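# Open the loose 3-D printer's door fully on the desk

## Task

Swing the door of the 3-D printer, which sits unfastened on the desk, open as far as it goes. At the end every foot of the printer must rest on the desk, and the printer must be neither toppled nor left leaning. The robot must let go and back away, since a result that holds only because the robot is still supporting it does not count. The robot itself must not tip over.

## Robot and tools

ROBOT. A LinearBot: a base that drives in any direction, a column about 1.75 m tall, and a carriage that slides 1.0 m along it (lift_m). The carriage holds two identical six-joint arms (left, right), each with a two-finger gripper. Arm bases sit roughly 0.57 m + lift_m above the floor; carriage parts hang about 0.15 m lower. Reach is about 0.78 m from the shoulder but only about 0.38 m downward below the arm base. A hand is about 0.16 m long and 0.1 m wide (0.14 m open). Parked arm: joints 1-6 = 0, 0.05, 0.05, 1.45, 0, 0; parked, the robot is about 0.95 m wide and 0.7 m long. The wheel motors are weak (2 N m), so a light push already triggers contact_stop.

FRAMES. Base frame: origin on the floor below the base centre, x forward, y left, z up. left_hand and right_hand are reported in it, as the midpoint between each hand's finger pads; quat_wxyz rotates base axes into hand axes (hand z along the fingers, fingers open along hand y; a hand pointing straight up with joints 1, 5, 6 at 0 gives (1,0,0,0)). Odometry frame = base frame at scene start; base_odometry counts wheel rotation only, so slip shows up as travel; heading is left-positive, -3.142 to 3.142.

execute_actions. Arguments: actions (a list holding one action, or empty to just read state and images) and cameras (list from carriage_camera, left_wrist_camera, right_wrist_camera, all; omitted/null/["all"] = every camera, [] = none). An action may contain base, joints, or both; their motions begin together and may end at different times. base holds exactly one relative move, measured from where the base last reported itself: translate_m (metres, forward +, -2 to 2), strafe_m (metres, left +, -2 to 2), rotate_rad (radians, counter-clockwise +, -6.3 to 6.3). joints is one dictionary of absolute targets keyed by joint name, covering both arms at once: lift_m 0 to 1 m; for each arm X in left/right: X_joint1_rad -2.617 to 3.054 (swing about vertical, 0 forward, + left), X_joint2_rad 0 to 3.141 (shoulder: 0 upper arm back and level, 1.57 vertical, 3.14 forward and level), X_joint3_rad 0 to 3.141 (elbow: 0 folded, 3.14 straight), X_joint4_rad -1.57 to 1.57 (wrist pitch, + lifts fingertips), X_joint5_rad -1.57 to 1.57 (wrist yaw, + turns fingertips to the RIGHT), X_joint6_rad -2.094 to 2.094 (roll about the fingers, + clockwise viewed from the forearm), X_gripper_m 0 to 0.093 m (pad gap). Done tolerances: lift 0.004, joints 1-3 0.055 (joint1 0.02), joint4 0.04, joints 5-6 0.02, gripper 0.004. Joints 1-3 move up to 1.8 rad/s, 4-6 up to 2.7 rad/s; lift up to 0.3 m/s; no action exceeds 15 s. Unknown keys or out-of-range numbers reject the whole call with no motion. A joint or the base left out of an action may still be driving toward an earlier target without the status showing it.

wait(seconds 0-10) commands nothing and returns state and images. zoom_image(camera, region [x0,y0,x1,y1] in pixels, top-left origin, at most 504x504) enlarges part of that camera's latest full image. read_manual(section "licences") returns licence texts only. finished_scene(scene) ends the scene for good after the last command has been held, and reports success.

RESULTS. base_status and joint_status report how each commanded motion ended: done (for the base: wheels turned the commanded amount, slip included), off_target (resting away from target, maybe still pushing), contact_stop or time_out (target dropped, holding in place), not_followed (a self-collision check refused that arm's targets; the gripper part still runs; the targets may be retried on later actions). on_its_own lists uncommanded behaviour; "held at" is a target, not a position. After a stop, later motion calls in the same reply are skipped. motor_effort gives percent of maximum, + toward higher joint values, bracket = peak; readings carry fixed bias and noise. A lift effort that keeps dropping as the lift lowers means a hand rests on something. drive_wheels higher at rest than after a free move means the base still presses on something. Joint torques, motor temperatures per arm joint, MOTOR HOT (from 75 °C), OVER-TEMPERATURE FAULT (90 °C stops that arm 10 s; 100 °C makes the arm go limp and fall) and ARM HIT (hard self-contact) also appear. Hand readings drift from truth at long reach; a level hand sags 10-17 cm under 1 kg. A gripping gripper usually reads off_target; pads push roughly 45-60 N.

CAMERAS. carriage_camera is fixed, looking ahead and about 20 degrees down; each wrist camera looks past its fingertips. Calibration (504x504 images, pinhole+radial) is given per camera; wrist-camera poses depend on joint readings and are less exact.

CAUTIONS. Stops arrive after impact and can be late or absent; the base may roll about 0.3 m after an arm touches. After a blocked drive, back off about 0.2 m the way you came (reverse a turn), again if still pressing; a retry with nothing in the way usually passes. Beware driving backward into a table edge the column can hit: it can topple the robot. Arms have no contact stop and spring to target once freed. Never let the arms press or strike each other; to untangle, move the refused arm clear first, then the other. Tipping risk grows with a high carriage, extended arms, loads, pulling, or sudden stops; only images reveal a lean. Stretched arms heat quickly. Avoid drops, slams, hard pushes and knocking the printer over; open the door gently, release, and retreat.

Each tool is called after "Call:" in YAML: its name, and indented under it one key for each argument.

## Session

Call:
execute_actions:
  actions: []
  cameras: ["carriage_camera"]

Scene clock: 0.00 s.
Joint torques (N m, as the arm reports them, + toward a larger angle): no reading
Motor temperatures (°C, as the motors report them): left_arm=[22 22 25 23 21 23] | right_arm=[24 26 27 23 22 22]
base_odometry: x=+0.000 y=+0.000 heading=+0.000 (m, m, rad; odometry frame)
base_status: not commanded
joint_positions: lift_m=+0.300 left_joint1_rad=+0.019 left_joint2_rad=+0.040 left_joint3_rad=+0.028 left_joint4_rad=+1.465 left_joint5_rad=+0.000 left_joint6_rad=+0.019 left_gripper_m=+0.094 right_joint1_rad=+0.000 right_joint2_rad=+0.061 right_joint3_rad=+0.071 right_joint4_rad=+1.442 right_joint5_rad=-0.014 right_joint6_rad=-0.023 right_gripper_m=+0.094
joint_status: not commanded
motor_effort: lift_m=+32 drive_wheels=+5 (%)
left_hand: x=+0.3094 y=+0.3291 z=+1.2716 quat_wxyz=(+0.998, +0.000, +0.059, +0.019) (m; base frame)
right_hand: x=+0.3087 y=-0.3262 z=+1.2824 quat_wxyz=(+0.998, -0.008, +0.059, -0.011) (m; base frame)
pictures: carriage_camera
camera_calibration (this result's frames):
carriage_camera: T_world_to_cam=[[0.0593889, -0.994326, -0.0882491, 0.0966197], [-0.3241, 0.0644094, -0.943828, 1.24407], [0.944157, 0.0846545, -0.318436, 0.238995], [0, 0, 0, 1]] pos_world=[0.171818, -0.00429053, 1.25882]
Images, in order (width x height): carriage_camera 504x504.

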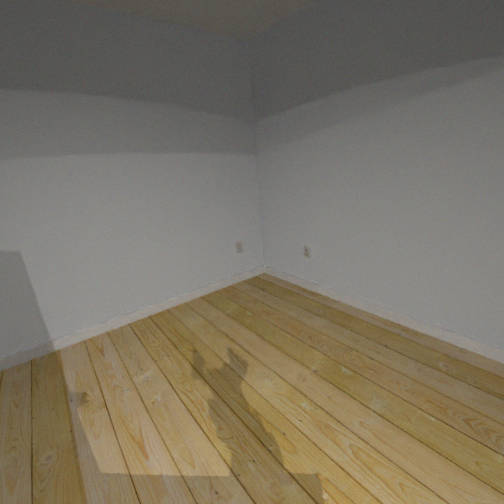

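Call:
execute_actions:
  actions:
    - {"base": {"rotate_rad": 1.4}}
  cameras: ["carriage_camera"]

Scene clock: 3.40 s.
Joint torques (N m, as the arm reports them, + toward a larger angle): left_arm=[-0.17  3.44  5.84 -0.2   0.02 -0.11] | right_arm=[-0.68  3.28  6.94 -0.11 -0.03  0.02]
Motor temperatures (°C, as the motors report them): left_arm=[22 22 25 23 21 23] | right_arm=[24 26 27 23 22 22]
base_odometry: x=+0.000 y=+0.000 heading=+1.398 (m, m, rad; odometry frame)
base_status: done
joint_positions: lift_m=+0.300 left_joint1_rad=+0.019 left_joint2_rad=+0.040 left_joint3_rad=+0.028 left_joint4_rad=+1.465 left_joint5_rad=+0.000 left_joint6_rad=+0.019 left_gripper_m=+0.094 right_joint1_rad=+0.000 right_joint2_rad=+0.061 right_joint3_rad=+0.071 right_joint4_rad=+1.441 right_joint5_rad=-0.014 right_joint6_rad=-0.023 right_gripper_m=+0.094
joint_status: not commanded
motor_effort: lift_m=+31(32) drive_wheels=+17(41) (%)
left_hand: x=+0.3094 y=+0.3291 z=+1.2716 quat_wxyz=(+0.998, +0.000, +0.059, +0.019) (m; base frame)
right_hand: x=+0.3089 y=-0.3262 z=+1.2823 quat_wxyz=(+0.998, -0.008, +0.060, -0.011) (m; base frame)
pictures: carriage_camera
camera_calibration (this result's frames):
carriage_camera: T_world_to_cam=[[0.0593889, -0.994326, -0.0882491, 0.0966197], [-0.3241, 0.0644094, -0.943828, 1.24407], [0.944157, 0.0846545, -0.318436, 0.238995], [0, 0, 0, 1]] pos_world=[0.171818, -0.00429053, 1.25882]
Images, in order (width x height): carriage_camera 504x504.

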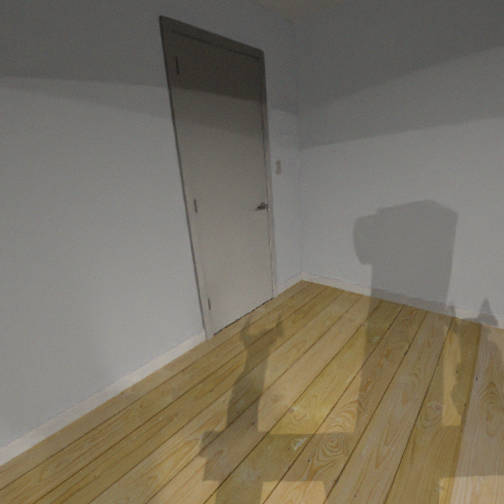

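Call:
execute_actions:
  actions:
    - {"base": {"rotate_rad": 1.6}}
  cameras: ["carriage_camera"]

Scene clock: 7.00 s.
Joint torques (N m, as the arm reports them, + toward a larger angle): left_arm=[-0.13  3.42  5.87 -0.25  0.02 -0.11] | right_arm=[-0.59  3.47  6.75 -0.12 -0.03  0.03]
Motor temperatures (°C, as the motors report them): left_arm=[22 22 25 23 21 23] | right_arm=[24 26 27 23 22 22]
base_odometry: x=+0.000 y=+0.000 heading=+2.997 (m, m, rad; odometry frame)
base_status: done
joint_positions: lift_m=+0.300 left_joint1_rad=+0.019 left_joint2_rad=+0.040 left_joint3_rad=+0.028 left_joint4_rad=+1.465 left_joint5_rad=+0.000 left_joint6_rad=+0.019 left_gripper_m=+0.094 right_joint1_rad=+0.000 right_joint2_rad=+0.061 right_joint3_rad=+0.071 right_joint4_rad=+1.441 right_joint5_rad=-0.014 right_joint6_rad=-0.023 right_gripper_m=+0.094
joint_status: not commanded
motor_effort: lift_m=+32(31) drive_wheels=+19(45) (%)
left_hand: x=+0.3094 y=+0.3291 z=+1.2716 quat_wxyz=(+0.998, +0.000, +0.059, +0.019) (m; base frame)
right_hand: x=+0.3090 y=-0.3262 z=+1.2823 quat_wxyz=(+0.998, -0.008, +0.060, -0.011) (m; base frame)
pictures: carriage_camera
camera_calibration (this result's frames):
carriage_camera: T_world_to_cam=[[0.0593889, -0.994326, -0.0882491, 0.0966197], [-0.3241, 0.0644094, -0.943828, 1.24407], [0.944157, 0.0846545, -0.318436, 0.238995], [0, 0, 0, 1]] pos_world=[0.171818, -0.00429053, 1.25882]
Images, in order (width x height): carriage_camera 504x504.

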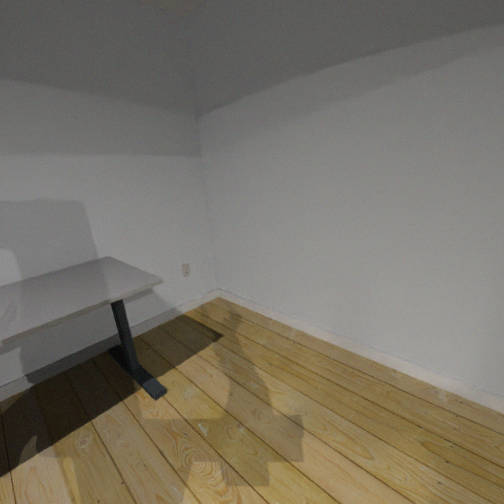

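Call:
execute_actions:
  actions:
    - {"base": {"rotate_rad": 0.9}}
  cameras: ["carriage_camera"]

Scene clock: 9.90 s.
Joint torques (N m, as the arm reports them, + toward a larger angle): left_arm=[-0.12  3.32  5.82 -0.25  0.02 -0.12] | right_arm=[-0.61  3.51  6.78 -0.16 -0.05  0.04]
Motor temperatures (°C, as the motors report them): left_arm=[22 22 25 23 21 23] | right_arm=[24 27 27 23 22 22]
base_odometry: x=+0.000 y=+0.000 heading=-2.388 (m, m, rad; odometry frame)
base_status: done
joint_positions: lift_m=+0.300 left_joint1_rad=+0.019 left_joint2_rad=+0.040 left_joint3_rad=+0.028 left_joint4_rad=+1.465 left_joint5_rad=+0.000 left_joint6_rad=+0.019 left_gripper_m=+0.094 right_joint1_rad=+0.000 right_joint2_rad=+0.061 right_joint3_rad=+0.071 right_joint4_rad=+1.441 right_joint5_rad=-0.014 right_joint6_rad=-0.023 right_gripper_m=+0.094
joint_status: not commanded
motor_effort: lift_m=+31(30) drive_wheels=+18(45) (%)
left_hand: x=+0.3094 y=+0.3291 z=+1.2716 quat_wxyz=(+0.998, +0.000, +0.059, +0.019) (m; base frame)
right_hand: x=+0.3090 y=-0.3262 z=+1.2823 quat_wxyz=(+0.998, -0.008, +0.060, -0.011) (m; base frame)
pictures: carriage_camera
camera_calibration (this result's frames):
carriage_camera: T_world_to_cam=[[0.0593889, -0.994326, -0.0882491, 0.0966197], [-0.3241, 0.0644094, -0.943828, 1.24407], [0.944157, 0.0846545, -0.318436, 0.238995], [0, 0, 0, 1]] pos_world=[0.171818, -0.00429053, 1.25882]
Images, in order (width x height): carriage_camera 504x504.

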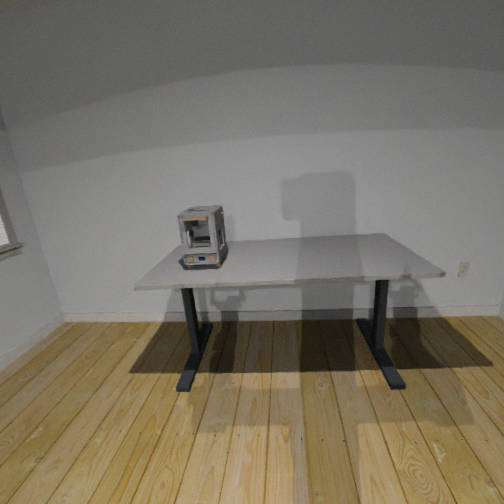

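Call:
zoom_image:
  camera: "carriage_camera"
  region: [140, 190, 260, 300]

Region (140, 190, 260, 300) of carriage_camera's 504x504 image, scaled by 4.200, with more detail than that image has; it fills the top 462 rows of this view, and the rest is white.

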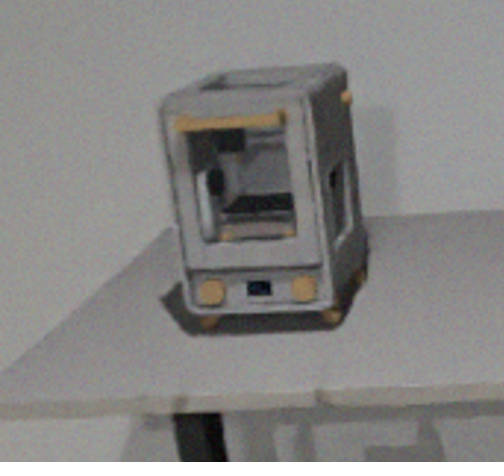

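Call:
execute_actions:
  actions:
    - {"base": {"translate_m": 0.6}}
  cameras: ["carriage_camera"]

Call:
zoom_image:
  camera: "carriage_camera"
  region: [60, 200, 260, 400]

Scene clock: 19.13 s.
Joint torques (N m, as the arm reports them, + toward a larger angle): left_arm=[-0.15  3.34  5.93 -0.22  0.02 -0.11] | right_arm=[-0.6   3.19  6.9  -0.16 -0.04  0.04]
Motor temperatures (°C, as the motors report them): left_arm=[22 23 26 23 21 23] | right_arm=[24 27 28 22 22 22]
base_odometry: x=-0.437 y=-0.411 heading=-2.387 (m, m, rad; odometry frame)
base_status: done
joint_positions: lift_m=+0.300 left_joint1_rad=+0.019 left_joint2_rad=+0.040 left_joint3_rad=+0.028 left_joint4_rad=+1.465 left_joint5_rad=+0.000 left_joint6_rad=+0.019 left_gripper_m=+0.094 right_joint1_rad=+0.000 right_joint2_rad=+0.061 right_joint3_rad=+0.071 right_joint4_rad=+1.442 right_joint5_rad=-0.014 right_joint6_rad=-0.023 right_gripper_m=+0.094
joint_status: not commanded
motor_effort: lift_m=+31(31) drive_wheels=-11(44) (%)
left_hand: x=+0.3094 y=+0.3291 z=+1.2716 quat_wxyz=(+0.998, +0.000, +0.059, +0.019) (m; base frame)
right_hand: x=+0.3086 y=-0.3262 z=+1.2824 quat_wxyz=(+0.998, -0.008, +0.059, -0.011) (m; base frame)
pictures: carriage_camera
camera_calibration (this result's frames):
carriage_camera: T_world_to_cam=[[0.0593889, -0.994326, -0.0882491, 0.0966197], [-0.3241, 0.0644094, -0.943828, 1.24407], [0.944157, 0.0846545, -0.318436, 0.238995], [0, 0, 0, 1]] pos_world=[0.171818, -0.00429053, 1.25882]
Images, in order (width x height): carriage_camera 504x504.

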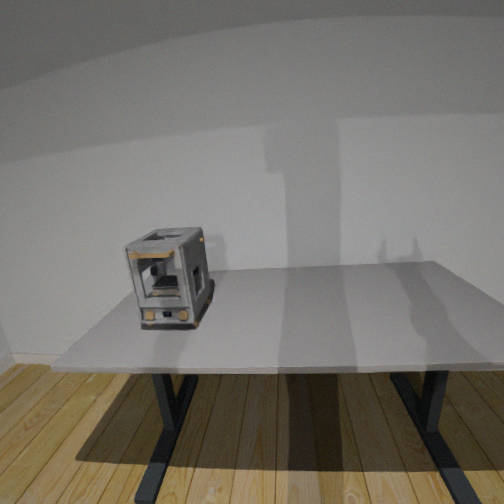

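Region (60, 200, 260, 400) of carriage_camera's 504x504 image, scaled by 2.520, with more detail than that image has.

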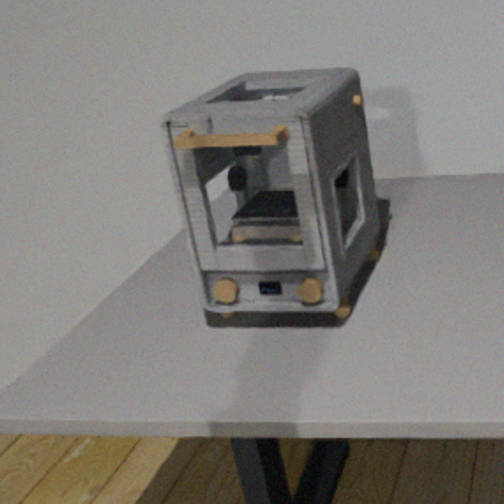

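Call:
execute_actions:
  actions:
    - {"base": {"translate_m": 0.29}, "joints": {"lift_m": 0.1}}
  cameras: []

Call:
execute_actions:
  actions:
    - {"base": {"rotate_rad": 0.6}}
  cameras: ["carriage_camera"]

Scene clock: 27.43 s.
Joint torques (N m, as the arm reports them, + toward a larger angle): left_arm=[-0.14  3.44  5.87 -0.21  0.02 -0.11] | right_arm=[-0.61  3.32  6.8  -0.19 -0.03  0.03]
Motor temperatures (°C, as the motors report them): left_arm=[22 23 26 23 21 23] | right_arm=[24 27 28 22 22 22]
base_odometry: x=-0.648 y=-0.610 heading=-2.386 (m, m, rad; odometry frame)
base_status: done
joint_positions: lift_m=+0.100 left_joint1_rad=+0.019 left_joint2_rad=+0.040 left_joint3_rad=+0.028 left_joint4_rad=+1.465 left_joint5_rad=+0.000 left_joint6_rad=+0.019 left_gripper_m=+0.094 right_joint1_rad=+0.000 right_joint2_rad=+0.061 right_joint3_rad=+0.071 right_joint4_rad=+1.443 right_joint5_rad=-0.014 right_joint6_rad=-0.023 right_gripper_m=+0.094
joint_status: all done
motor_effort: lift_m=+29(29) drive_wheels=-9(40) (%)
left_hand: x=+0.3092 y=+0.3291 z=+1.0713 quat_wxyz=(+0.998, +0.000, +0.058, +0.019) (m; base frame)
right_hand: x=+0.3085 y=-0.3262 z=+1.0821 quat_wxyz=(+0.998, -0.008, +0.059, -0.011) (m; base frame)
pictures: none
No camera images: the call's "cameras" was empty. Leave "cameras" out to get every camera's image.

Scene clock: 29.47 s.
Joint torques (N m, as the arm reports them, + toward a larger angle): left_arm=[-0.16  3.5   5.86 -0.2   0.02 -0.11] | right_arm=[-0.66  3.51  6.94 -0.14 -0.02  0.01]
Motor temperatures (°C, as the motors report them): left_arm=[22 23 26 23 21 23] | right_arm=[24 27 29 22 22 22]
base_odometry: x=-0.648 y=-0.610 heading=-1.787 (m, m, rad; odometry frame)
base_status: done
joint_positions: lift_m=+0.100 left_joint1_rad=+0.019 left_joint2_rad=+0.040 left_joint3_rad=+0.028 left_joint4_rad=+1.464 left_joint5_rad=+0.000 left_joint6_rad=+0.019 left_gripper_m=+0.094 right_joint1_rad=+0.000 right_joint2_rad=+0.061 right_joint3_rad=+0.071 right_joint4_rad=+1.442 right_joint5_rad=-0.014 right_joint6_rad=-0.023 right_gripper_m=+0.094
joint_status: not commanded
motor_effort: lift_m=+28(29) drive_wheels=+18(34) (%)
left_hand: x=+0.3096 y=+0.3291 z=+1.0713 quat_wxyz=(+0.998, +0.000, +0.059, +0.019) (m; base frame)
right_hand: x=+0.3086 y=-0.3262 z=+1.0820 quat_wxyz=(+0.998, -0.008, +0.059, -0.011) (m; base frame)
pictures: carriage_camera
camera_calibration (this result's frames):
carriage_camera: T_world_to_cam=[[0.0593889, -0.994326, -0.0882491, 0.078942], [-0.3241, 0.0644094, -0.943828, 1.05501], [0.944157, 0.0846545, -0.318436, 0.175207], [0, 0, 0, 1]] pos_world=[0.171818, -0.00429053, 1.05851]
Images, in order (width x height): carriage_camera 504x504.

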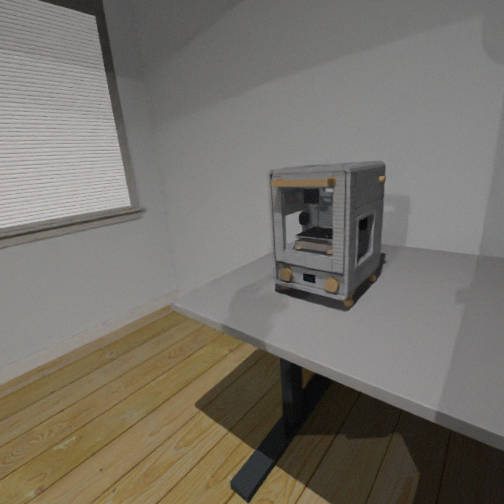

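Call:
execute_actions:
  actions:
    - {"joints": {"left_joint1_rad": -0.65, "left_joint2_rad": 1.81, "left_joint3_rad": 1.63, "left_joint4_rad": 0.19, "left_joint5_rad": 0.0, "left_joint6_rad": -1.57, "left_gripper_m": 0.06, "right_joint1_rad": 0.27, "right_joint2_rad": 1.925, "right_joint3_rad": 2.21, "right_joint4_rad": -0.32, "right_joint5_rad": 0.0, "right_joint6_rad": 0.0, "right_gripper_m": 0.0}}

Scene clock: 32.27 s.
Joint torques (N m, as the arm reports them, + toward a larger angle): left_arm=[-0.6  -9.52  9.06  2.09  0.02 -0.1 ] | right_arm=[ -0.2  -10.85   9.45   2.4   -0.03   0.07]
Motor temperatures (°C, as the motors report them): left_arm=[22 23 27 24 21 23] | right_arm=[24 27 29 23 22 22]
base_odometry: x=-0.648 y=-0.610 heading=-1.787 (m, m, rad; odometry frame)
base_status: not commanded
joint_positions: lift_m=+0.100 left_joint1_rad=-0.644 left_joint2_rad=+1.813 left_joint3_rad=+1.613 left_joint4_rad=+0.192 left_joint5_rad=+0.000 left_joint6_rad=-1.563 left_gripper_m=+0.060 right_joint1_rad=+0.266 right_joint2_rad=+1.925 right_joint3_rad=+2.197 right_joint4_rad=-0.312 right_joint5_rad=-0.002 right_joint6_rad=-0.002 right_gripper_m=+0.001
joint_status: all done
motor_effort: lift_m=+29(28) drive_wheels=+19(19) (%)
left_hand: x=+0.7435 y=-0.0205 z=+1.0236 quat_wxyz=(+0.317, -0.315, +0.636, -0.629) (m; base frame)
right_hand: x=+0.8356 y=-0.1767 z=+1.1207 quat_wxyz=(+0.687, -0.097, +0.714, +0.092) (m; base frame)
pictures: carriage_camera, left_wrist_camera, right_wrist_camera
camera_calibration (this result's frames):
carriage_camera: T_world_to_cam=[[0.0593889, -0.994326, -0.0882491, 0.0789419], [-0.3241, 0.0644094, -0.943828, 1.05501], [0.944157, 0.0846545, -0.318436, 0.175207], [0, 0, 0, 1]] pos_world=[0.171818, -0.00429053, 1.05851]
left_wrist_camera: T_world_to_cam=[[-0.0129939, -0.102237, 0.994675, -1.00416], [-0.946089, -0.320719, -0.0453241, 0.746034], [0.323645, -0.941641, -0.0925581, -0.0378377], [0, 0, 0, 1]] pos_world=[0.705013, 0.100975, 1.02912]
right_wrist_camera: T_world_to_cam=[[0.196046, -0.980071, -0.032035, -0.299202], [-0.581641, -0.0899215, -0.80846, 1.37714], [0.789468, 0.177128, -0.587678, 0.148796], [0, 0, 0, 1]] pos_world=[0.74219, -0.19576, 1.19122]
Images, in order (width x height): carriage_camera 504x504, left_wrist_camera 504x504, right_wrist_camera 504x504.

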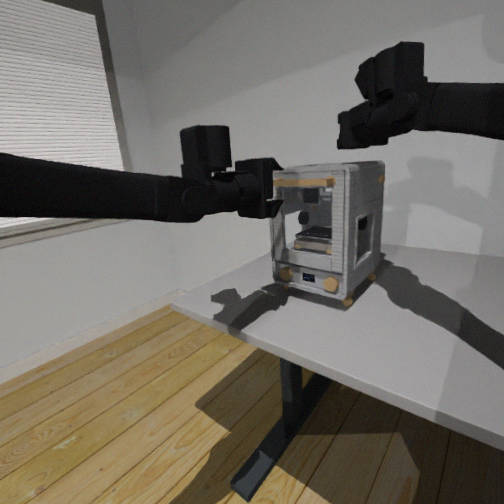

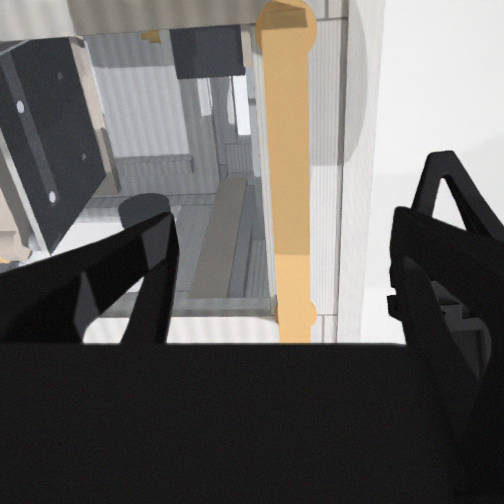

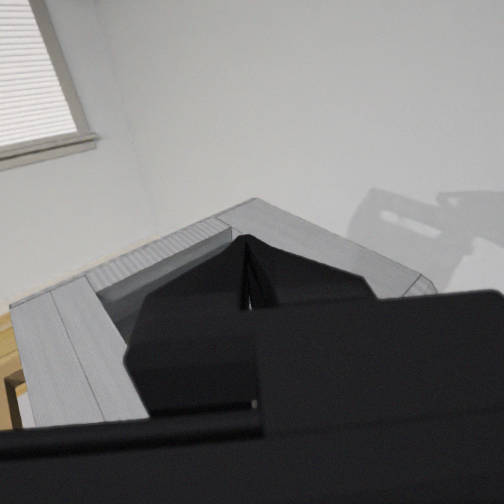

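Call:
execute_actions:
  actions:
    - {"joints": {"left_joint2_rad": 1.985, "left_joint3_rad": 1.865, "left_joint4_rad": 0.135, "right_joint2_rad": 1.81, "right_joint3_rad": 1.75, "right_joint4_rad": 0.0}}

Scene clock: 36.17 s.
Joint torques (N m, as the arm reports them, + toward a larger angle): left_arm=[ -0.62 -11.13   8.91   2.05   0.03  -0.1 ] | right_arm=[-0.2  -8.09  4.95  1.68  0.01 -0.12]
Motor temperatures (°C, as the motors report them): left_arm=[22 24 27 25 21 23] | right_arm=[24 28 29 24 22 22]
base_odometry: x=-0.648 y=-0.610 heading=-1.787 (m, m, rad; odometry frame)
base_status: not commanded
joint_positions: lift_m=+0.100 left_joint1_rad=-0.644 left_joint2_rad=+1.989 left_joint3_rad=+1.850 left_joint4_rad=+0.143 left_joint5_rad=+0.000 left_joint6_rad=-1.563 left_gripper_m=+0.060 right_joint1_rad=+0.266 right_joint2_rad=+1.787 right_joint3_rad=+1.796 right_joint4_rad=+0.066 right_joint5_rad=-0.002 right_joint6_rad=+0.015 right_gripper_m=+0.001
joint_status: right_joint4_rad off_target (ended at +0.066, target +0.000); the others done
motor_effort: lift_m=+28(28) drive_wheels=+17(19) (%)
left_hand: x=+0.7777 y=-0.0462 z=+1.0269 quat_wxyz=(+0.319, -0.313, +0.633, -0.632) (m; base frame)
right_hand: x=+0.8250 y=-0.1796 z=+1.0977 quat_wxyz=(+0.726, -0.086, +0.675, +0.103) (m; base frame)
pictures: carriage_camera, left_wrist_camera, right_wrist_camera
camera_calibration (this result's frames):
carriage_camera: T_world_to_cam=[[0.0593889, -0.994326, -0.0882491, 0.0789419], [-0.3241, 0.0644094, -0.943828, 1.05501], [0.944157, 0.0846545, -0.318436, 0.175207], [0, 0, 0, 1]] pos_world=[0.171818, -0.00429053, 1.05851]
left_wrist_camera: T_world_to_cam=[[-0.0224031, -0.0951726, 0.995209, -1.00254], [-0.945629, -0.321064, -0.0519906, 0.776783], [0.324474, -0.942263, -0.0828052, -0.0834763], [0, 0, 0, 1]] pos_world=[0.739175, 0.0753259, 1.03121]
right_wrist_camera: T_world_to_cam=[[0.201042, -0.977943, -0.0566603, -0.277395], [-0.492726, -0.0509623, -0.868691, 1.35184], [0.846642, 0.202561, -0.492103, -0.00340932], [0, 0, 0, 1]] pos_world=[0.724742, -0.201693, 1.15694]
Images, in order (width x height): carriage_camera 504x504, left_wrist_camera 504x504, right_wrist_camera 504x504.

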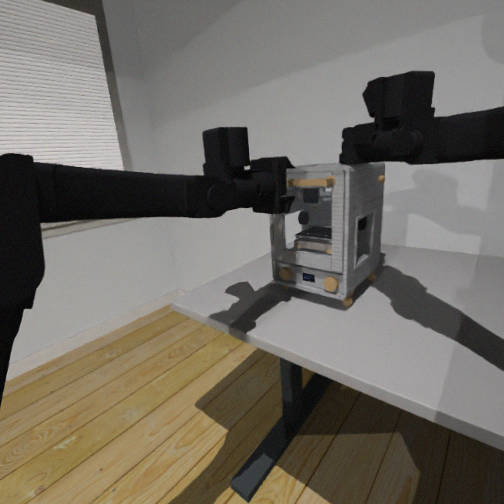

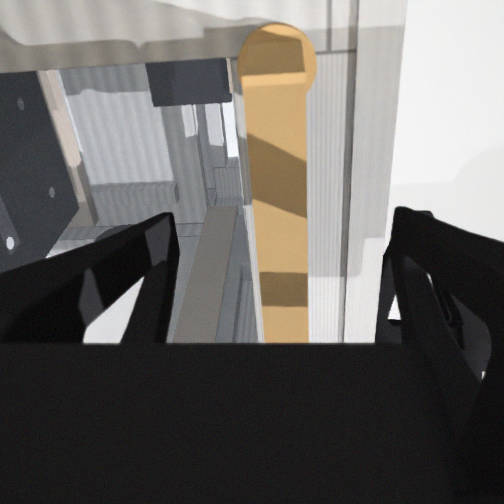

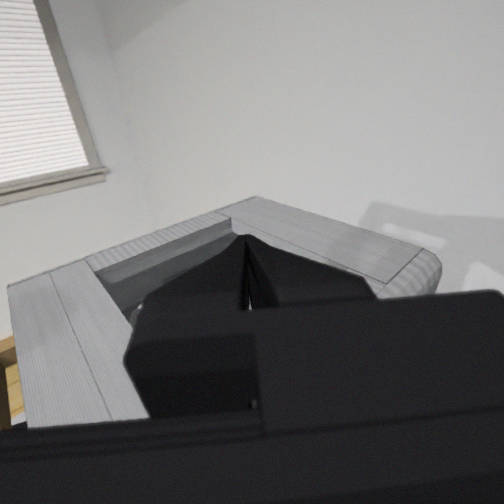

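Call:
execute_actions:
  actions:
    - {"joints": {"left_joint2_rad": 2.05, "left_joint3_rad": 1.96, "left_joint4_rad": 0.10}}
  cameras: ["left_wrist_camera"]

Call:
execute_actions:
  actions:
    - {"joints": {"left_gripper_m": 0.0}}
  cameras: ["left_wrist_camera", "carriage_camera"]

Scene clock: 41.07 s.
Joint torques (N m, as the arm reports them, + toward a larger angle): left_arm=[ -0.62 -10.72   9.03   2.     0.02  -0.1 ] | right_arm=[-0.09 -8.17  5.1   1.68 -0.04 -0.08]
Motor temperatures (°C, as the motors report them): left_arm=[22 26 28 26 21 23] | right_arm=[24 29 29 24 22 22]
base_odometry: x=-0.648 y=-0.610 heading=-1.787 (m, m, rad; odometry frame)
base_status: not commanded
joint_positions: lift_m=+0.100 left_joint1_rad=-0.644 left_joint2_rad=+2.043 left_joint3_rad=+1.942 left_joint4_rad=+0.114 left_joint5_rad=+0.000 left_joint6_rad=-1.563 left_gripper_m=+0.060 right_joint1_rad=+0.266 right_joint2_rad=+1.787 right_joint3_rad=+1.796 right_joint4_rad=+0.066 right_joint5_rad=-0.002 right_joint6_rad=+0.015 right_gripper_m=+0.001
joint_status: all done
motor_effort: lift_m=+29(29) drive_wheels=+16(18) (%)
left_hand: x=+0.7869 y=-0.0531 z=+1.0332 quat_wxyz=(+0.321, -0.311, +0.629, -0.636) (m; base frame)
right_hand: x=+0.8250 y=-0.1796 z=+1.0978 quat_wxyz=(+0.726, -0.086, +0.675, +0.103) (m; base frame)
pictures: left_wrist_camera
camera_calibration (this result's frames):
left_wrist_camera: T_world_to_cam=[[-0.0309055, -0.0887888, 0.995571, -1.00261], [-0.94516, -0.321417, -0.0580057, 0.789429], [0.325143, -0.942766, -0.0739861, -0.102128], [0, 0, 0, 1]] pos_world=[0.748356, 0.0684325, 1.0364]
Images, in order (width x height): left_wrist_camera 504x504.

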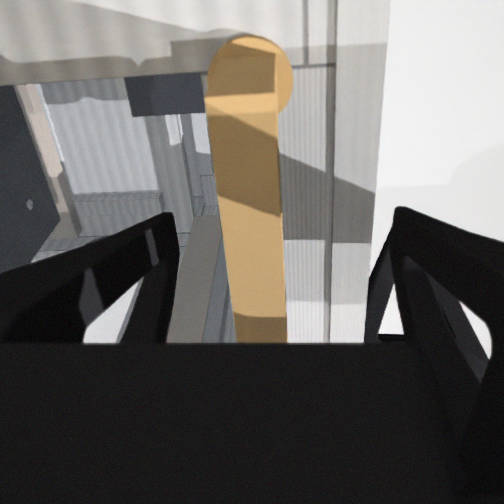

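Scene clock: 41.70 s.
Joint torques (N m, as the arm reports them, + toward a larger angle): left_arm=[ -0.62 -10.82   9.12   2.1    0.     0.  ] | right_arm=[-0.11 -8.16  5.05  1.67 -0.01 -0.09]
Motor temperatures (°C, as the motors report them): left_arm=[22 26 28 26 21 23] | right_arm=[24 29 29 24 22 22]
base_odometry: x=-0.648 y=-0.610 heading=-1.787 (m, m, rad; odometry frame)
base_status: not commanded
joint_positions: lift_m=+0.100 left_joint1_rad=-0.644 left_joint2_rad=+2.046 left_joint3_rad=+1.942 left_joint4_rad=+0.099 left_joint5_rad=+0.001 left_joint6_rad=-1.579 left_gripper_m=+0.011 right_joint1_rad=+0.266 right_joint2_rad=+1.787 right_joint3_rad=+1.796 right_joint4_rad=+0.068 right_joint5_rad=-0.002 right_joint6_rad=+0.016 right_gripper_m=+0.001
joint_status: left_gripper_m off_target (ended at +0.011, target +0.000)
motor_effort: lift_m=+28(28) drive_wheels=+18(17) (%)
left_hand: x=+0.7875 y=-0.0537 z=+1.0274 quat_wxyz=(+0.312, -0.319, +0.633, -0.633) (m; base frame)
right_hand: x=+0.8250 y=-0.1796 z=+1.0980 quat_wxyz=(+0.726, -0.085, +0.674, +0.104) (m; base frame)
pictures: carriage_camera, left_wrist_camera
camera_calibration (this result's frames):
carriage_camera: T_world_to_cam=[[0.0593889, -0.994326, -0.0882491, 0.0789419], [-0.3241, 0.0644094, -0.943828, 1.05501], [0.944157, 0.0846545, -0.318436, 0.175207], [0, 0, 0, 1]] pos_world=[0.171818, -0.00429053, 1.05851]
left_wrist_camera: T_world_to_cam=[[-0.00627932, -0.0868938, 0.996198, -1.01688], [-0.94657, -0.320708, -0.0339404, 0.765887], [0.322438, -0.943184, -0.0802372, -0.0947922], [0, 0, 0, 1]] pos_world=[0.749145, 0.0678594, 1.0314]
Images, in order (width x height): carriage_camera 504x504, left_wrist_camera 504x504.

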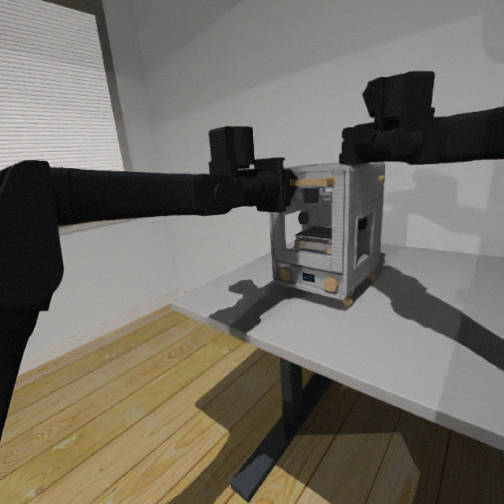

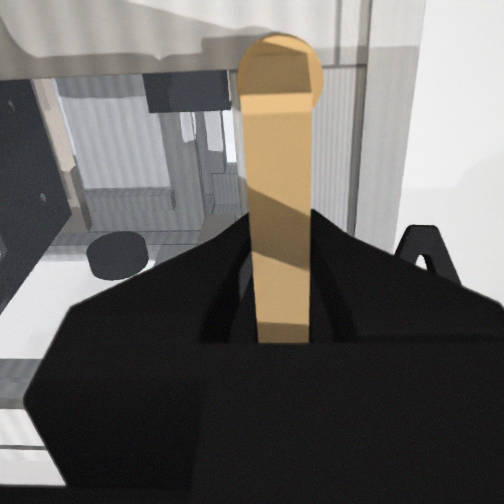

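Call:
execute_actions:
  actions:
    - {"joints": {"left_joint2_rad": 1.895, "left_joint3_rad": 1.48, "left_joint4_rad": 0.625}}
  cameras: ["carriage_camera"]

Scene clock: 44.30 s.
Joint torques (N m, as the arm reports them, + toward a larger angle): left_arm=[ -0.46 -11.13   5.45   2.17   0.13   0.03] | right_arm=[-0.89 -8.07  5.04  1.53  0.06 -0.13]
Motor temperatures (°C, as the motors report them): left_arm=[22 27 28 27 21 23] | right_arm=[24 29 29 24 22 22]
base_odometry: x=-0.648 y=-0.610 heading=-1.788 (m, m, rad; odometry frame)
base_status: not commanded
joint_positions: lift_m=+0.100 left_joint1_rad=-0.645 left_joint2_rad=+1.911 left_joint3_rad=+1.513 left_joint4_rad=+0.606 left_joint5_rad=-0.008 left_joint6_rad=-1.580 left_gripper_m=+0.011 right_joint1_rad=+0.273 right_joint2_rad=+1.787 right_joint3_rad=+1.796 right_joint4_rad=+0.079 right_joint5_rad=-0.009 right_joint6_rad=+0.018 right_gripper_m=+0.001
joint_status: all done
motor_effort: lift_m=+28(28) drive_wheels=+31(32) (%)
left_hand: x=+0.7570 y=-0.0298 z=+1.0196 quat_wxyz=(+0.346, -0.286, +0.561, -0.696) (m; base frame)
right_hand: x=+0.8232 y=-0.1743 z=+1.1009 quat_wxyz=(+0.729, -0.089, +0.669, +0.110) (m; base frame)
pictures: carriage_camera
camera_calibration (this result's frames):
carriage_camera: T_world_to_cam=[[0.0593889, -0.994326, -0.0882491, 0.0789419], [-0.3241, 0.0644094, -0.943828, 1.05501], [0.944157, 0.0846545, -0.318436, 0.175207], [0, 0, 0, 1]] pos_world=[0.171818, -0.00429053, 1.05851]
Images, in order (width x height): carriage_camera 504x504.

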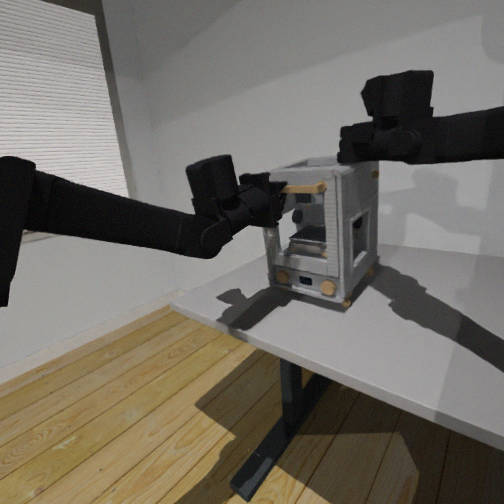

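Call:
zoom_image:
  camera: "carriage_camera"
  region: [220, 130, 420, 330]

Region (220, 130, 420, 330) of carriage_camera's 504x504 image, scaled by 2.520, with more detail than that image has.

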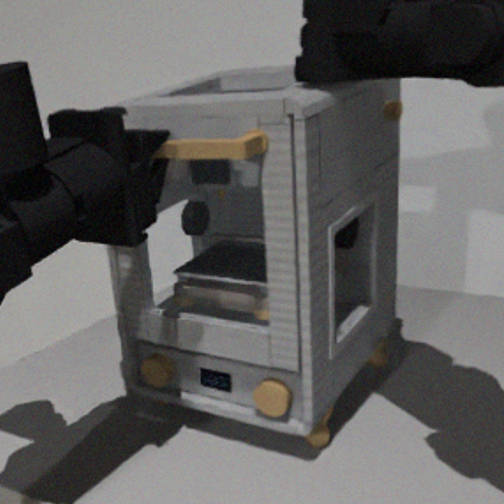

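Call:
execute_actions:
  actions:
    - {"joints": {"left_joint2_rad": 2.05, "left_joint3_rad": 1.955, "left_joint4_rad": 0.10, "right_joint2_rad": 1.925, "right_joint3_rad": 2.21, "right_joint4_rad": -0.32}}
  cameras: []

Call:
execute_actions:
  actions:
    - {"joints": {"lift_m": 0.25, "left_joint2_rad": 2.14, "left_joint3_rad": 1.46, "left_joint4_rad": 0.67}}
  cameras: ["carriage_camera", "right_wrist_camera"]

Scene clock: 69.60 s.
Joint torques (N m, as the arm reports them, + toward a larger angle): left_arm=[ -0.5  -10.08   9.54   2.16   0.09   0.05] | right_arm=[ 0.   -9.5   9.1   2.34 -0.12 -0.02]
Motor temperatures (°C, as the motors report them): left_arm=[22 32 28 30 21 23] | right_arm=[24 32 29 25 22 22]
base_odometry: x=-0.648 y=-0.610 heading=-1.787 (m, m, rad; odometry frame)
base_status: not commanded
joint_positions: lift_m=+0.100 left_joint1_rad=-0.645 left_joint2_rad=+2.035 left_joint3_rad=+1.931 left_joint4_rad=+0.096 left_joint5_rad=-0.003 left_joint6_rad=-1.581 left_gripper_m=+0.011 right_joint1_rad=+0.264 right_joint2_rad=+1.919 right_joint3_rad=+2.202 right_joint4_rad=-0.307 right_joint5_rad=+0.011 right_joint6_rad=+0.006 right_gripper_m=+0.001
joint_status: all done
motor_effort: lift_m=+28(28) drive_wheels=+16(30) (%)
left_hand: x=+0.7855 y=-0.0522 z=+1.0278 quat_wxyz=(+0.312, -0.321, +0.633, -0.631) (m; base frame)
right_hand: x=+0.8338 y=-0.1803 z=+1.1273 quat_wxyz=(+0.693, -0.089, +0.710, +0.090) (m; base frame)
pictures: none
No camera images: the call's "cameras" was empty. Leave "cameras" out to get every camera's image.

Scene clock: 70.77 s.
Joint torques (N m, as the arm reports them, + toward a larger angle): left_arm=[ -0.54 -11.6    5.94   2.23   0.13   0.06] | right_arm=[ -0.15 -10.3    9.01   2.39  -0.13  -0.02]
Motor temperatures (°C, as the motors report them): left_arm=[22 32 28 30 21 23] | right_arm=[24 32 29 25 22 22]
base_odometry: x=-0.648 y=-0.610 heading=-1.787 (m, m, rad; odometry frame)
base_status: not commanded
joint_positions: lift_m=+0.250 left_joint1_rad=-0.645 left_joint2_rad=+2.140 left_joint3_rad=+1.482 left_joint4_rad=+0.656 left_joint5_rad=-0.008 left_joint6_rad=-1.581 left_gripper_m=+0.011 right_joint1_rad=+0.264 right_joint2_rad=+1.924 right_joint3_rad=+2.202 right_joint4_rad=-0.314 right_joint5_rad=+0.009 right_joint6_rad=+0.006 right_gripper_m=+0.001
joint_status: all done
motor_effort: lift_m=+33(40) drive_wheels=+24(26) (%)
left_hand: x=+0.7898 y=-0.0545 z=+1.0284 quat_wxyz=(+0.315, -0.322, +0.630, -0.632) (m; base frame)
right_hand: x=+0.8354 y=-0.1796 z=+1.2724 quat_wxyz=(+0.688, -0.090, +0.714, +0.090) (m; base frame)
pictures: carriage_camera, right_wrist_camera
camera_calibration (this result's frames):
carriage_camera: T_world_to_cam=[[0.0593889, -0.994326, -0.0882491, 0.0921484], [-0.3241, 0.0644094, -0.943828, 1.19625], [0.944157, 0.0846545, -0.318436, 0.222861], [0, 0, 0, 1]] pos_world=[0.171818, -0.00429053, 1.20816]
right_wrist_camera: T_world_to_cam=[[0.183438, -0.982224, -0.039819, -0.277128], [-0.581909, -0.0758508, -0.809709, 1.50375], [0.792295, 0.171702, -0.585479, 0.232448], [0, 0, 0, 1]] pos_world=[0.741714, -0.198054, 1.34266]
Images, in order (width x height): carriage_camera 504x504, right_wrist_camera 504x504.

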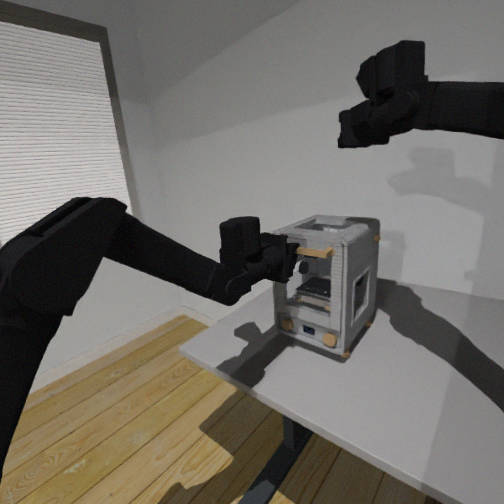

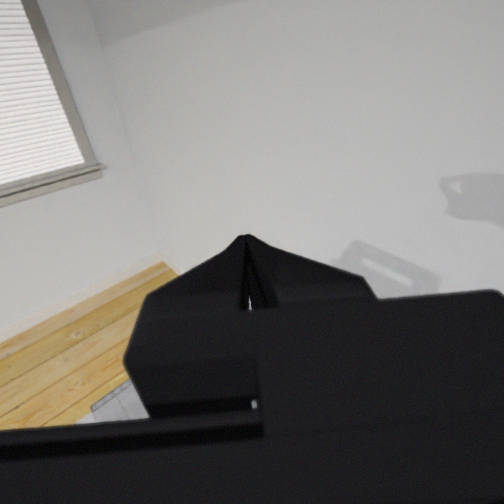

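Call:
execute_actions:
  actions:
    - {"joints": {"right_joint1_rad": 0.25, "right_joint2_rad": 2.157, "right_joint3_rad": 2.33, "right_joint4_rad": -0.66}}
  cameras: ["carriage_camera", "right_wrist_camera"]

Scene clock: 73.23 s.
Joint torques (N m, as the arm reports them, + toward a larger angle): left_arm=[ -0.48 -11.47   5.88   2.22   0.11   0.05] | right_arm=[ -0.99 -12.7    8.7    2.46  -0.13  -0.05]
Motor temperatures (°C, as the motors report them): left_arm=[22 33 28 31 21 23] | right_arm=[24 33 29 26 22 22]
base_odometry: x=-0.648 y=-0.610 heading=-1.787 (m, m, rad; odometry frame)
base_status: not commanded
joint_positions: lift_m=+0.250 left_joint1_rad=-0.645 left_joint2_rad=+2.140 left_joint3_rad=+1.482 left_joint4_rad=+0.657 left_joint5_rad=-0.008 left_joint6_rad=-1.581 left_gripper_m=+0.011 right_joint1_rad=+0.255 right_joint2_rad=+2.163 right_joint3_rad=+2.330 right_joint4_rad=-0.666 right_joint5_rad=+0.009 right_joint6_rad=+0.006 right_gripper_m=+0.001
joint_status: all done
motor_effort: lift_m=+32(34) drive_wheels=+23(24) (%)
left_hand: x=+0.7898 y=-0.0545 z=+1.0286 quat_wxyz=(+0.315, -0.322, +0.630, -0.633) (m; base frame)
right_hand: x=+0.8741 y=-0.1750 z=+1.1103 quat_wxyz=(+0.507, -0.105, +0.853, +0.062) (m; base frame)
pictures: carriage_camera, right_wrist_camera
camera_calibration (this result's frames):
carriage_camera: T_world_to_cam=[[0.0593889, -0.994326, -0.0882491, 0.0921484], [-0.3241, 0.0644094, -0.943828, 1.19625], [0.944157, 0.0846545, -0.318436, 0.222861], [0, 0, 0, 1]] pos_world=[0.171818, -0.00429053, 1.20816]
right_wrist_camera: T_world_to_cam=[[0.165305, -0.986242, -0.000308858, -0.314855], [-0.872825, -0.146149, -0.465637, 1.25533], [0.459185, 0.0772418, -0.884976, 0.713263], [0, 0, 0, 1]] pos_world=[0.82021, -0.182151, 1.21565]
Images, in order (width x height): carriage_camera 504x504, right_wrist_camera 504x504.

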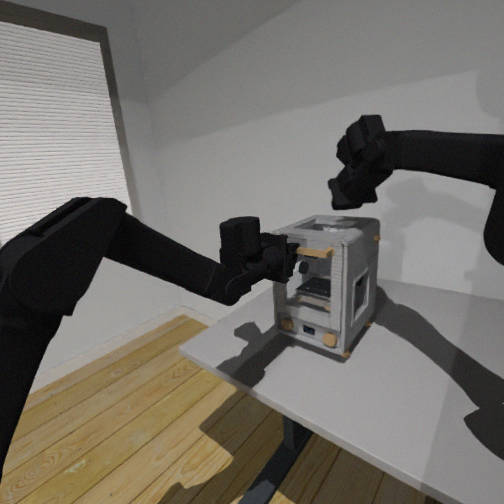

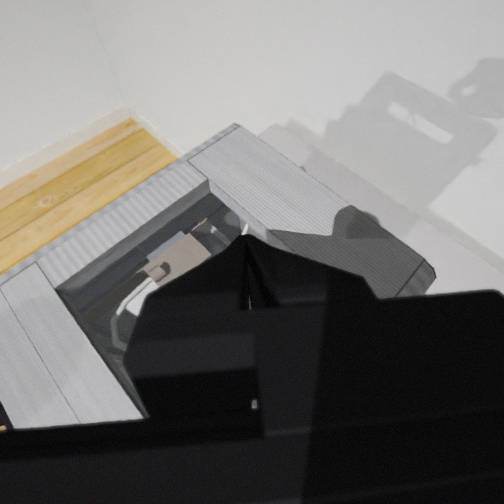

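Call:
execute_actions:
  actions:
    - {"joints": {"right_joint1_rad": 0.285, "right_joint2_rad": 2.165, "right_joint3_rad": 2.145, "right_joint4_rad": -0.585}}
  cameras: ["carriage_camera", "right_wrist_camera"]

Scene clock: 75.43 s.
Joint torques (N m, as the arm reports them, + toward a larger angle): left_arm=[ -0.5  -11.57   5.99   2.21   0.12   0.05] | right_arm=[ -0.61 -12.13   6.13   1.94  -0.06  -0.03]
Motor temperatures (°C, as the motors report them): left_arm=[22 33 28 31 21 23] | right_arm=[24 33 30 26 22 22]
base_odometry: x=-0.648 y=-0.610 heading=-1.787 (m, m, rad; odometry frame)
base_status: not commanded
joint_positions: lift_m=+0.250 left_joint1_rad=-0.645 left_joint2_rad=+2.141 left_joint3_rad=+1.481 left_joint4_rad=+0.659 left_joint5_rad=-0.008 left_joint6_rad=-1.581 left_gripper_m=+0.011 right_joint1_rad=+0.285 right_joint2_rad=+2.157 right_joint3_rad=+2.177 right_joint4_rad=-0.553 right_joint5_rad=+0.007 right_joint6_rad=+0.006 right_gripper_m=+0.001
joint_status: all done
motor_effort: lift_m=+33(33) drive_wheels=+24(24) (%)
left_hand: x=+0.7898 y=-0.0544 z=+1.0283 quat_wxyz=(+0.315, -0.322, +0.630, -0.633) (m; base frame)
right_hand: x=+0.8755 y=-0.1547 z=+1.0687 quat_wxyz=(+0.491, -0.119, +0.860, +0.069) (m; base frame)
pictures: carriage_camera, right_wrist_camera
camera_calibration (this result's frames):
carriage_camera: T_world_to_cam=[[0.0593889, -0.994326, -0.0882491, 0.0921484], [-0.3241, 0.0644094, -0.943828, 1.19625], [0.944157, 0.0846545, -0.318436, 0.222861], [0, 0, 0, 1]] pos_world=[0.171818, -0.00429053, 1.20816]
right_wrist_camera: T_world_to_cam=[[0.196974, -0.980407, 0.00180448, -0.324157], [-0.882783, -0.17816, -0.434687, 1.21078], [0.426491, 0.084029, -0.90058, 0.720562], [0, 0, 0, 1]] pos_world=[0.825392, -0.162641, 1.17582]
Images, in order (width x height): carriage_camera 504x504, right_wrist_camera 504x504.

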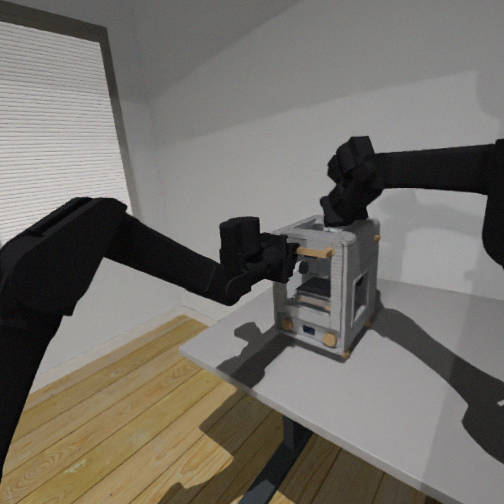

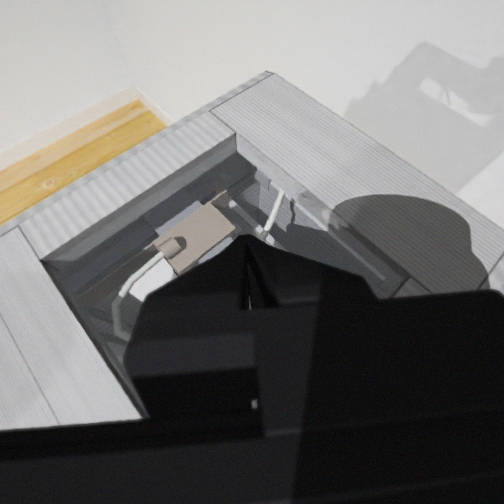

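Call:
execute_actions:
  actions:
    - {"joints": {"right_joint1_rad": 0.21, "right_joint2_rad": 2.19, "right_joint3_rad": 2.17, "right_joint4_rad": -0.68}}
  cameras: ["carriage_camera", "right_wrist_camera"]

Scene clock: 79.53 s.
Joint torques (N m, as the arm reports them, + toward a larger angle): left_arm=[ -0.43 -11.65   5.97   2.26   0.11   0.02] | right_arm=[ -1.92 -10.41   8.28   1.02   0.22  -0.02]
Motor temperatures (°C, as the motors report them): left_arm=[22 34 28 31 21 23] | right_arm=[24 35 30 26 22 22]
base_odometry: x=-0.648 y=-0.610 heading=-1.787 (m, m, rad; odometry frame)
base_status: not commanded
joint_positions: lift_m=+0.250 left_joint1_rad=-0.645 left_joint2_rad=+2.141 left_joint3_rad=+1.481 left_joint4_rad=+0.659 left_joint5_rad=-0.008 left_joint6_rad=-1.581 left_gripper_m=+0.011 right_joint1_rad=+0.225 right_joint2_rad=+2.157 right_joint3_rad=+2.177 right_joint4_rad=-0.563 right_joint5_rad=-0.028 right_joint6_rad=+0.006 right_gripper_m=+0.001
joint_status: right_joint4_rad off_target (ended at -0.564, target -0.680); the others done
motor_effort: lift_m=+33(33) drive_wheels=+25(24) (%)
left_hand: x=+0.7898 y=-0.0544 z=+1.0283 quat_wxyz=(+0.315, -0.322, +0.630, -0.633) (m; base frame)
right_hand: x=+0.8822 y=-0.1853 z=+1.0665 quat_wxyz=(+0.487, -0.102, +0.865, +0.069) (m; base frame)
pictures: carriage_camera, right_wrist_camera
camera_calibration (this result's frames):
carriage_camera: T_world_to_cam=[[0.0593889, -0.994326, -0.0882491, 0.0921484], [-0.3241, 0.0644094, -0.943828, 1.19625], [0.944157, 0.0846545, -0.318436, 0.222861], [0, 0, 0, 1]] pos_world=[0.171818, -0.00429053, 1.20816]
right_wrist_camera: T_world_to_cam=[[0.167561, -0.985738, -0.0156016, -0.311977], [-0.893858, -0.145229, -0.424178, 1.21498], [0.415863, 0.0850211, -0.905444, 0.733095], [0, 0, 0, 1]] pos_world=[0.833425, -0.193406, 1.17428]
Images, in order (width x height): carriage_camera 504x504, right_wrist_camera 504x504.

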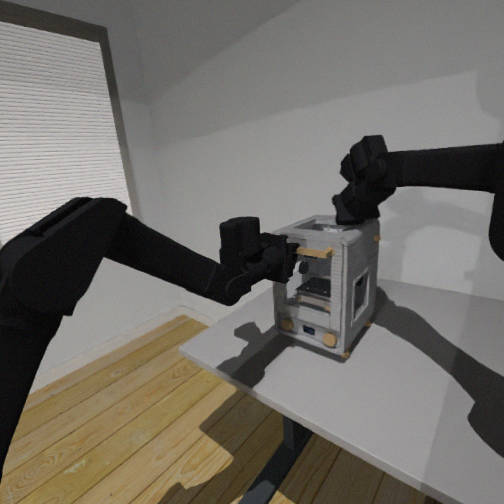

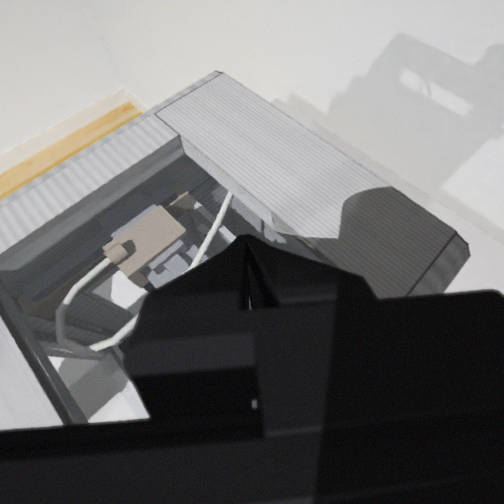

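Call:
execute_actions:
  actions:
    - {"joints": {"right_joint1_rad": 0.225, "right_joint2_rad": 2.24, "right_joint3_rad": 2.05, "right_joint4_rad": -0.62}}
  cameras: []

Scene clock: 84.10 s.
Joint torques (N m, as the arm reports them, + toward a larger angle): left_arm=[ -0.55 -11.64   5.96   2.21   0.11   0.05] | right_arm=[-0.72 -6.98  2.41  0.61  0.16 -0.02]
Motor temperatures (°C, as the motors report them): left_arm=[22 35 28 32 21 23] | right_arm=[24 35 30 26 22 22]
base_odometry: x=-0.648 y=-0.610 heading=-1.787 (m, m, rad; odometry frame)
base_status: not commanded
joint_positions: lift_m=+0.250 left_joint1_rad=-0.645 left_joint2_rad=+2.141 left_joint3_rad=+1.481 left_joint4_rad=+0.659 left_joint5_rad=-0.008 left_joint6_rad=-1.581 left_gripper_m=+0.011 right_joint1_rad=+0.226 right_joint2_rad=+2.156 right_joint3_rad=+2.124 right_joint4_rad=-0.465 right_joint5_rad=-0.023 right_joint6_rad=+0.006 right_gripper_m=+0.001
joint_status: right_joint2_rad off_target (ended at +2.156, target +2.240); right_joint3_rad off_target (ended at +2.124, target +2.050); right_joint4_rad off_target (ended at -0.465, target -0.620); the others done
motor_effort: lift_m=+33(33) drive_wheels=+23(24) (%)
left_hand: x=+0.7898 y=-0.0544 z=+1.0279 quat_wxyz=(+0.315, -0.322, +0.630, -0.633) (m; base frame)
right_hand: x=+0.8905 y=-0.1839 z=+1.0641 quat_wxyz=(+0.507, -0.100, +0.853, +0.069) (m; base frame)
pictures: none
No camera images: the call's "cameras" was empty. Leave "cameras" out to get every camera's image.

Call:
execute_actions:
  actions:
    - {"joints": {"left_joint2_rad": 2.14, "left_joint3_rad": 1.23, "left_joint4_rad": 1.08}}
  cameras: ["carriage_camera"]

Call:
zoom_image:
  camera: "carriage_camera"
  region: [220, 180, 420, 380]

Scene clock: 86.33 s.
Joint torques (N m, as the arm reports them, + toward a larger angle): left_arm=[ -0.44 -10.51   5.74   2.18   0.14   0.05] | right_arm=[-0.92 -7.    2.81  0.59  0.13 -0.03]
Motor temperatures (°C, as the motors report them): left_arm=[22 35 28 32 21 23] | right_arm=[24 35 30 25 22 22]
base_odometry: x=-0.648 y=-0.610 heading=-1.787 (m, m, rad; odometry frame)
base_status: not commanded
joint_positions: lift_m=+0.250 left_joint1_rad=-0.646 left_joint2_rad=+2.136 left_joint3_rad=+1.244 left_joint4_rad=+1.063 left_joint5_rad=-0.010 left_joint6_rad=-1.581 left_gripper_m=+0.011 right_joint1_rad=+0.228 right_joint2_rad=+2.156 right_joint3_rad=+2.121 right_joint4_rad=-0.458 right_joint5_rad=-0.018 right_joint6_rad=+0.006 right_gripper_m=+0.001
joint_status: all done
motor_effort: lift_m=+33(32) drive_wheels=+22(31) (%)
left_hand: x=+0.7620 y=-0.0339 z=+1.0209 quat_wxyz=(+0.340, -0.294, +0.573, -0.685) (m; base frame)
right_hand: x=+0.8910 y=-0.1834 z=+1.0640 quat_wxyz=(+0.509, -0.100, +0.853, +0.067) (m; base frame)
pictures: carriage_camera
camera_calibration (this result's frames):
carriage_camera: T_world_to_cam=[[0.0593889, -0.994326, -0.0882491, 0.0921521], [-0.3241, 0.0644094, -0.943828, 1.19629], [0.944157, 0.0846545, -0.318436, 0.222874], [0, 0, 0, 1]] pos_world=[0.171818, -0.00429053, 1.2082]
Images, in order (width x height): carriage_camera 504x504.

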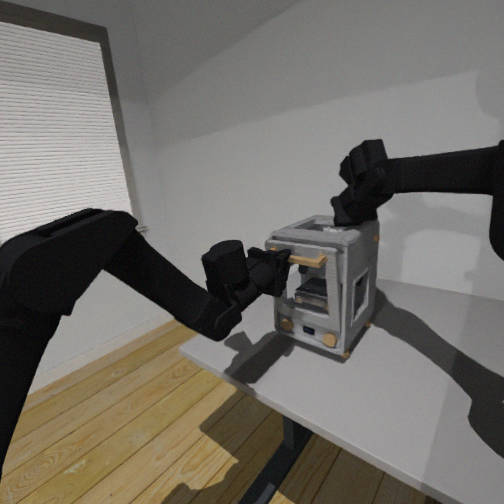

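Region (220, 180, 420, 380) of carriage_camera's 504x504 image, scaled by 2.520, with more detail than that image has.

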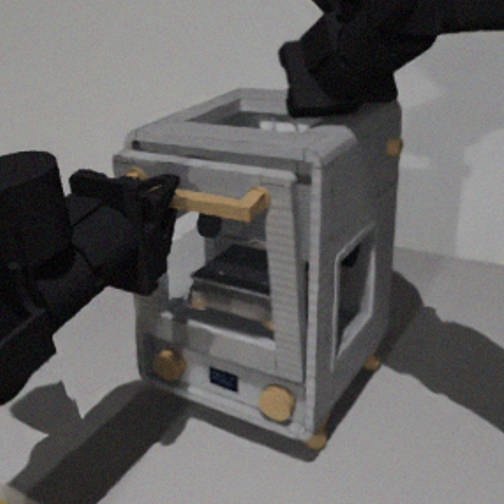

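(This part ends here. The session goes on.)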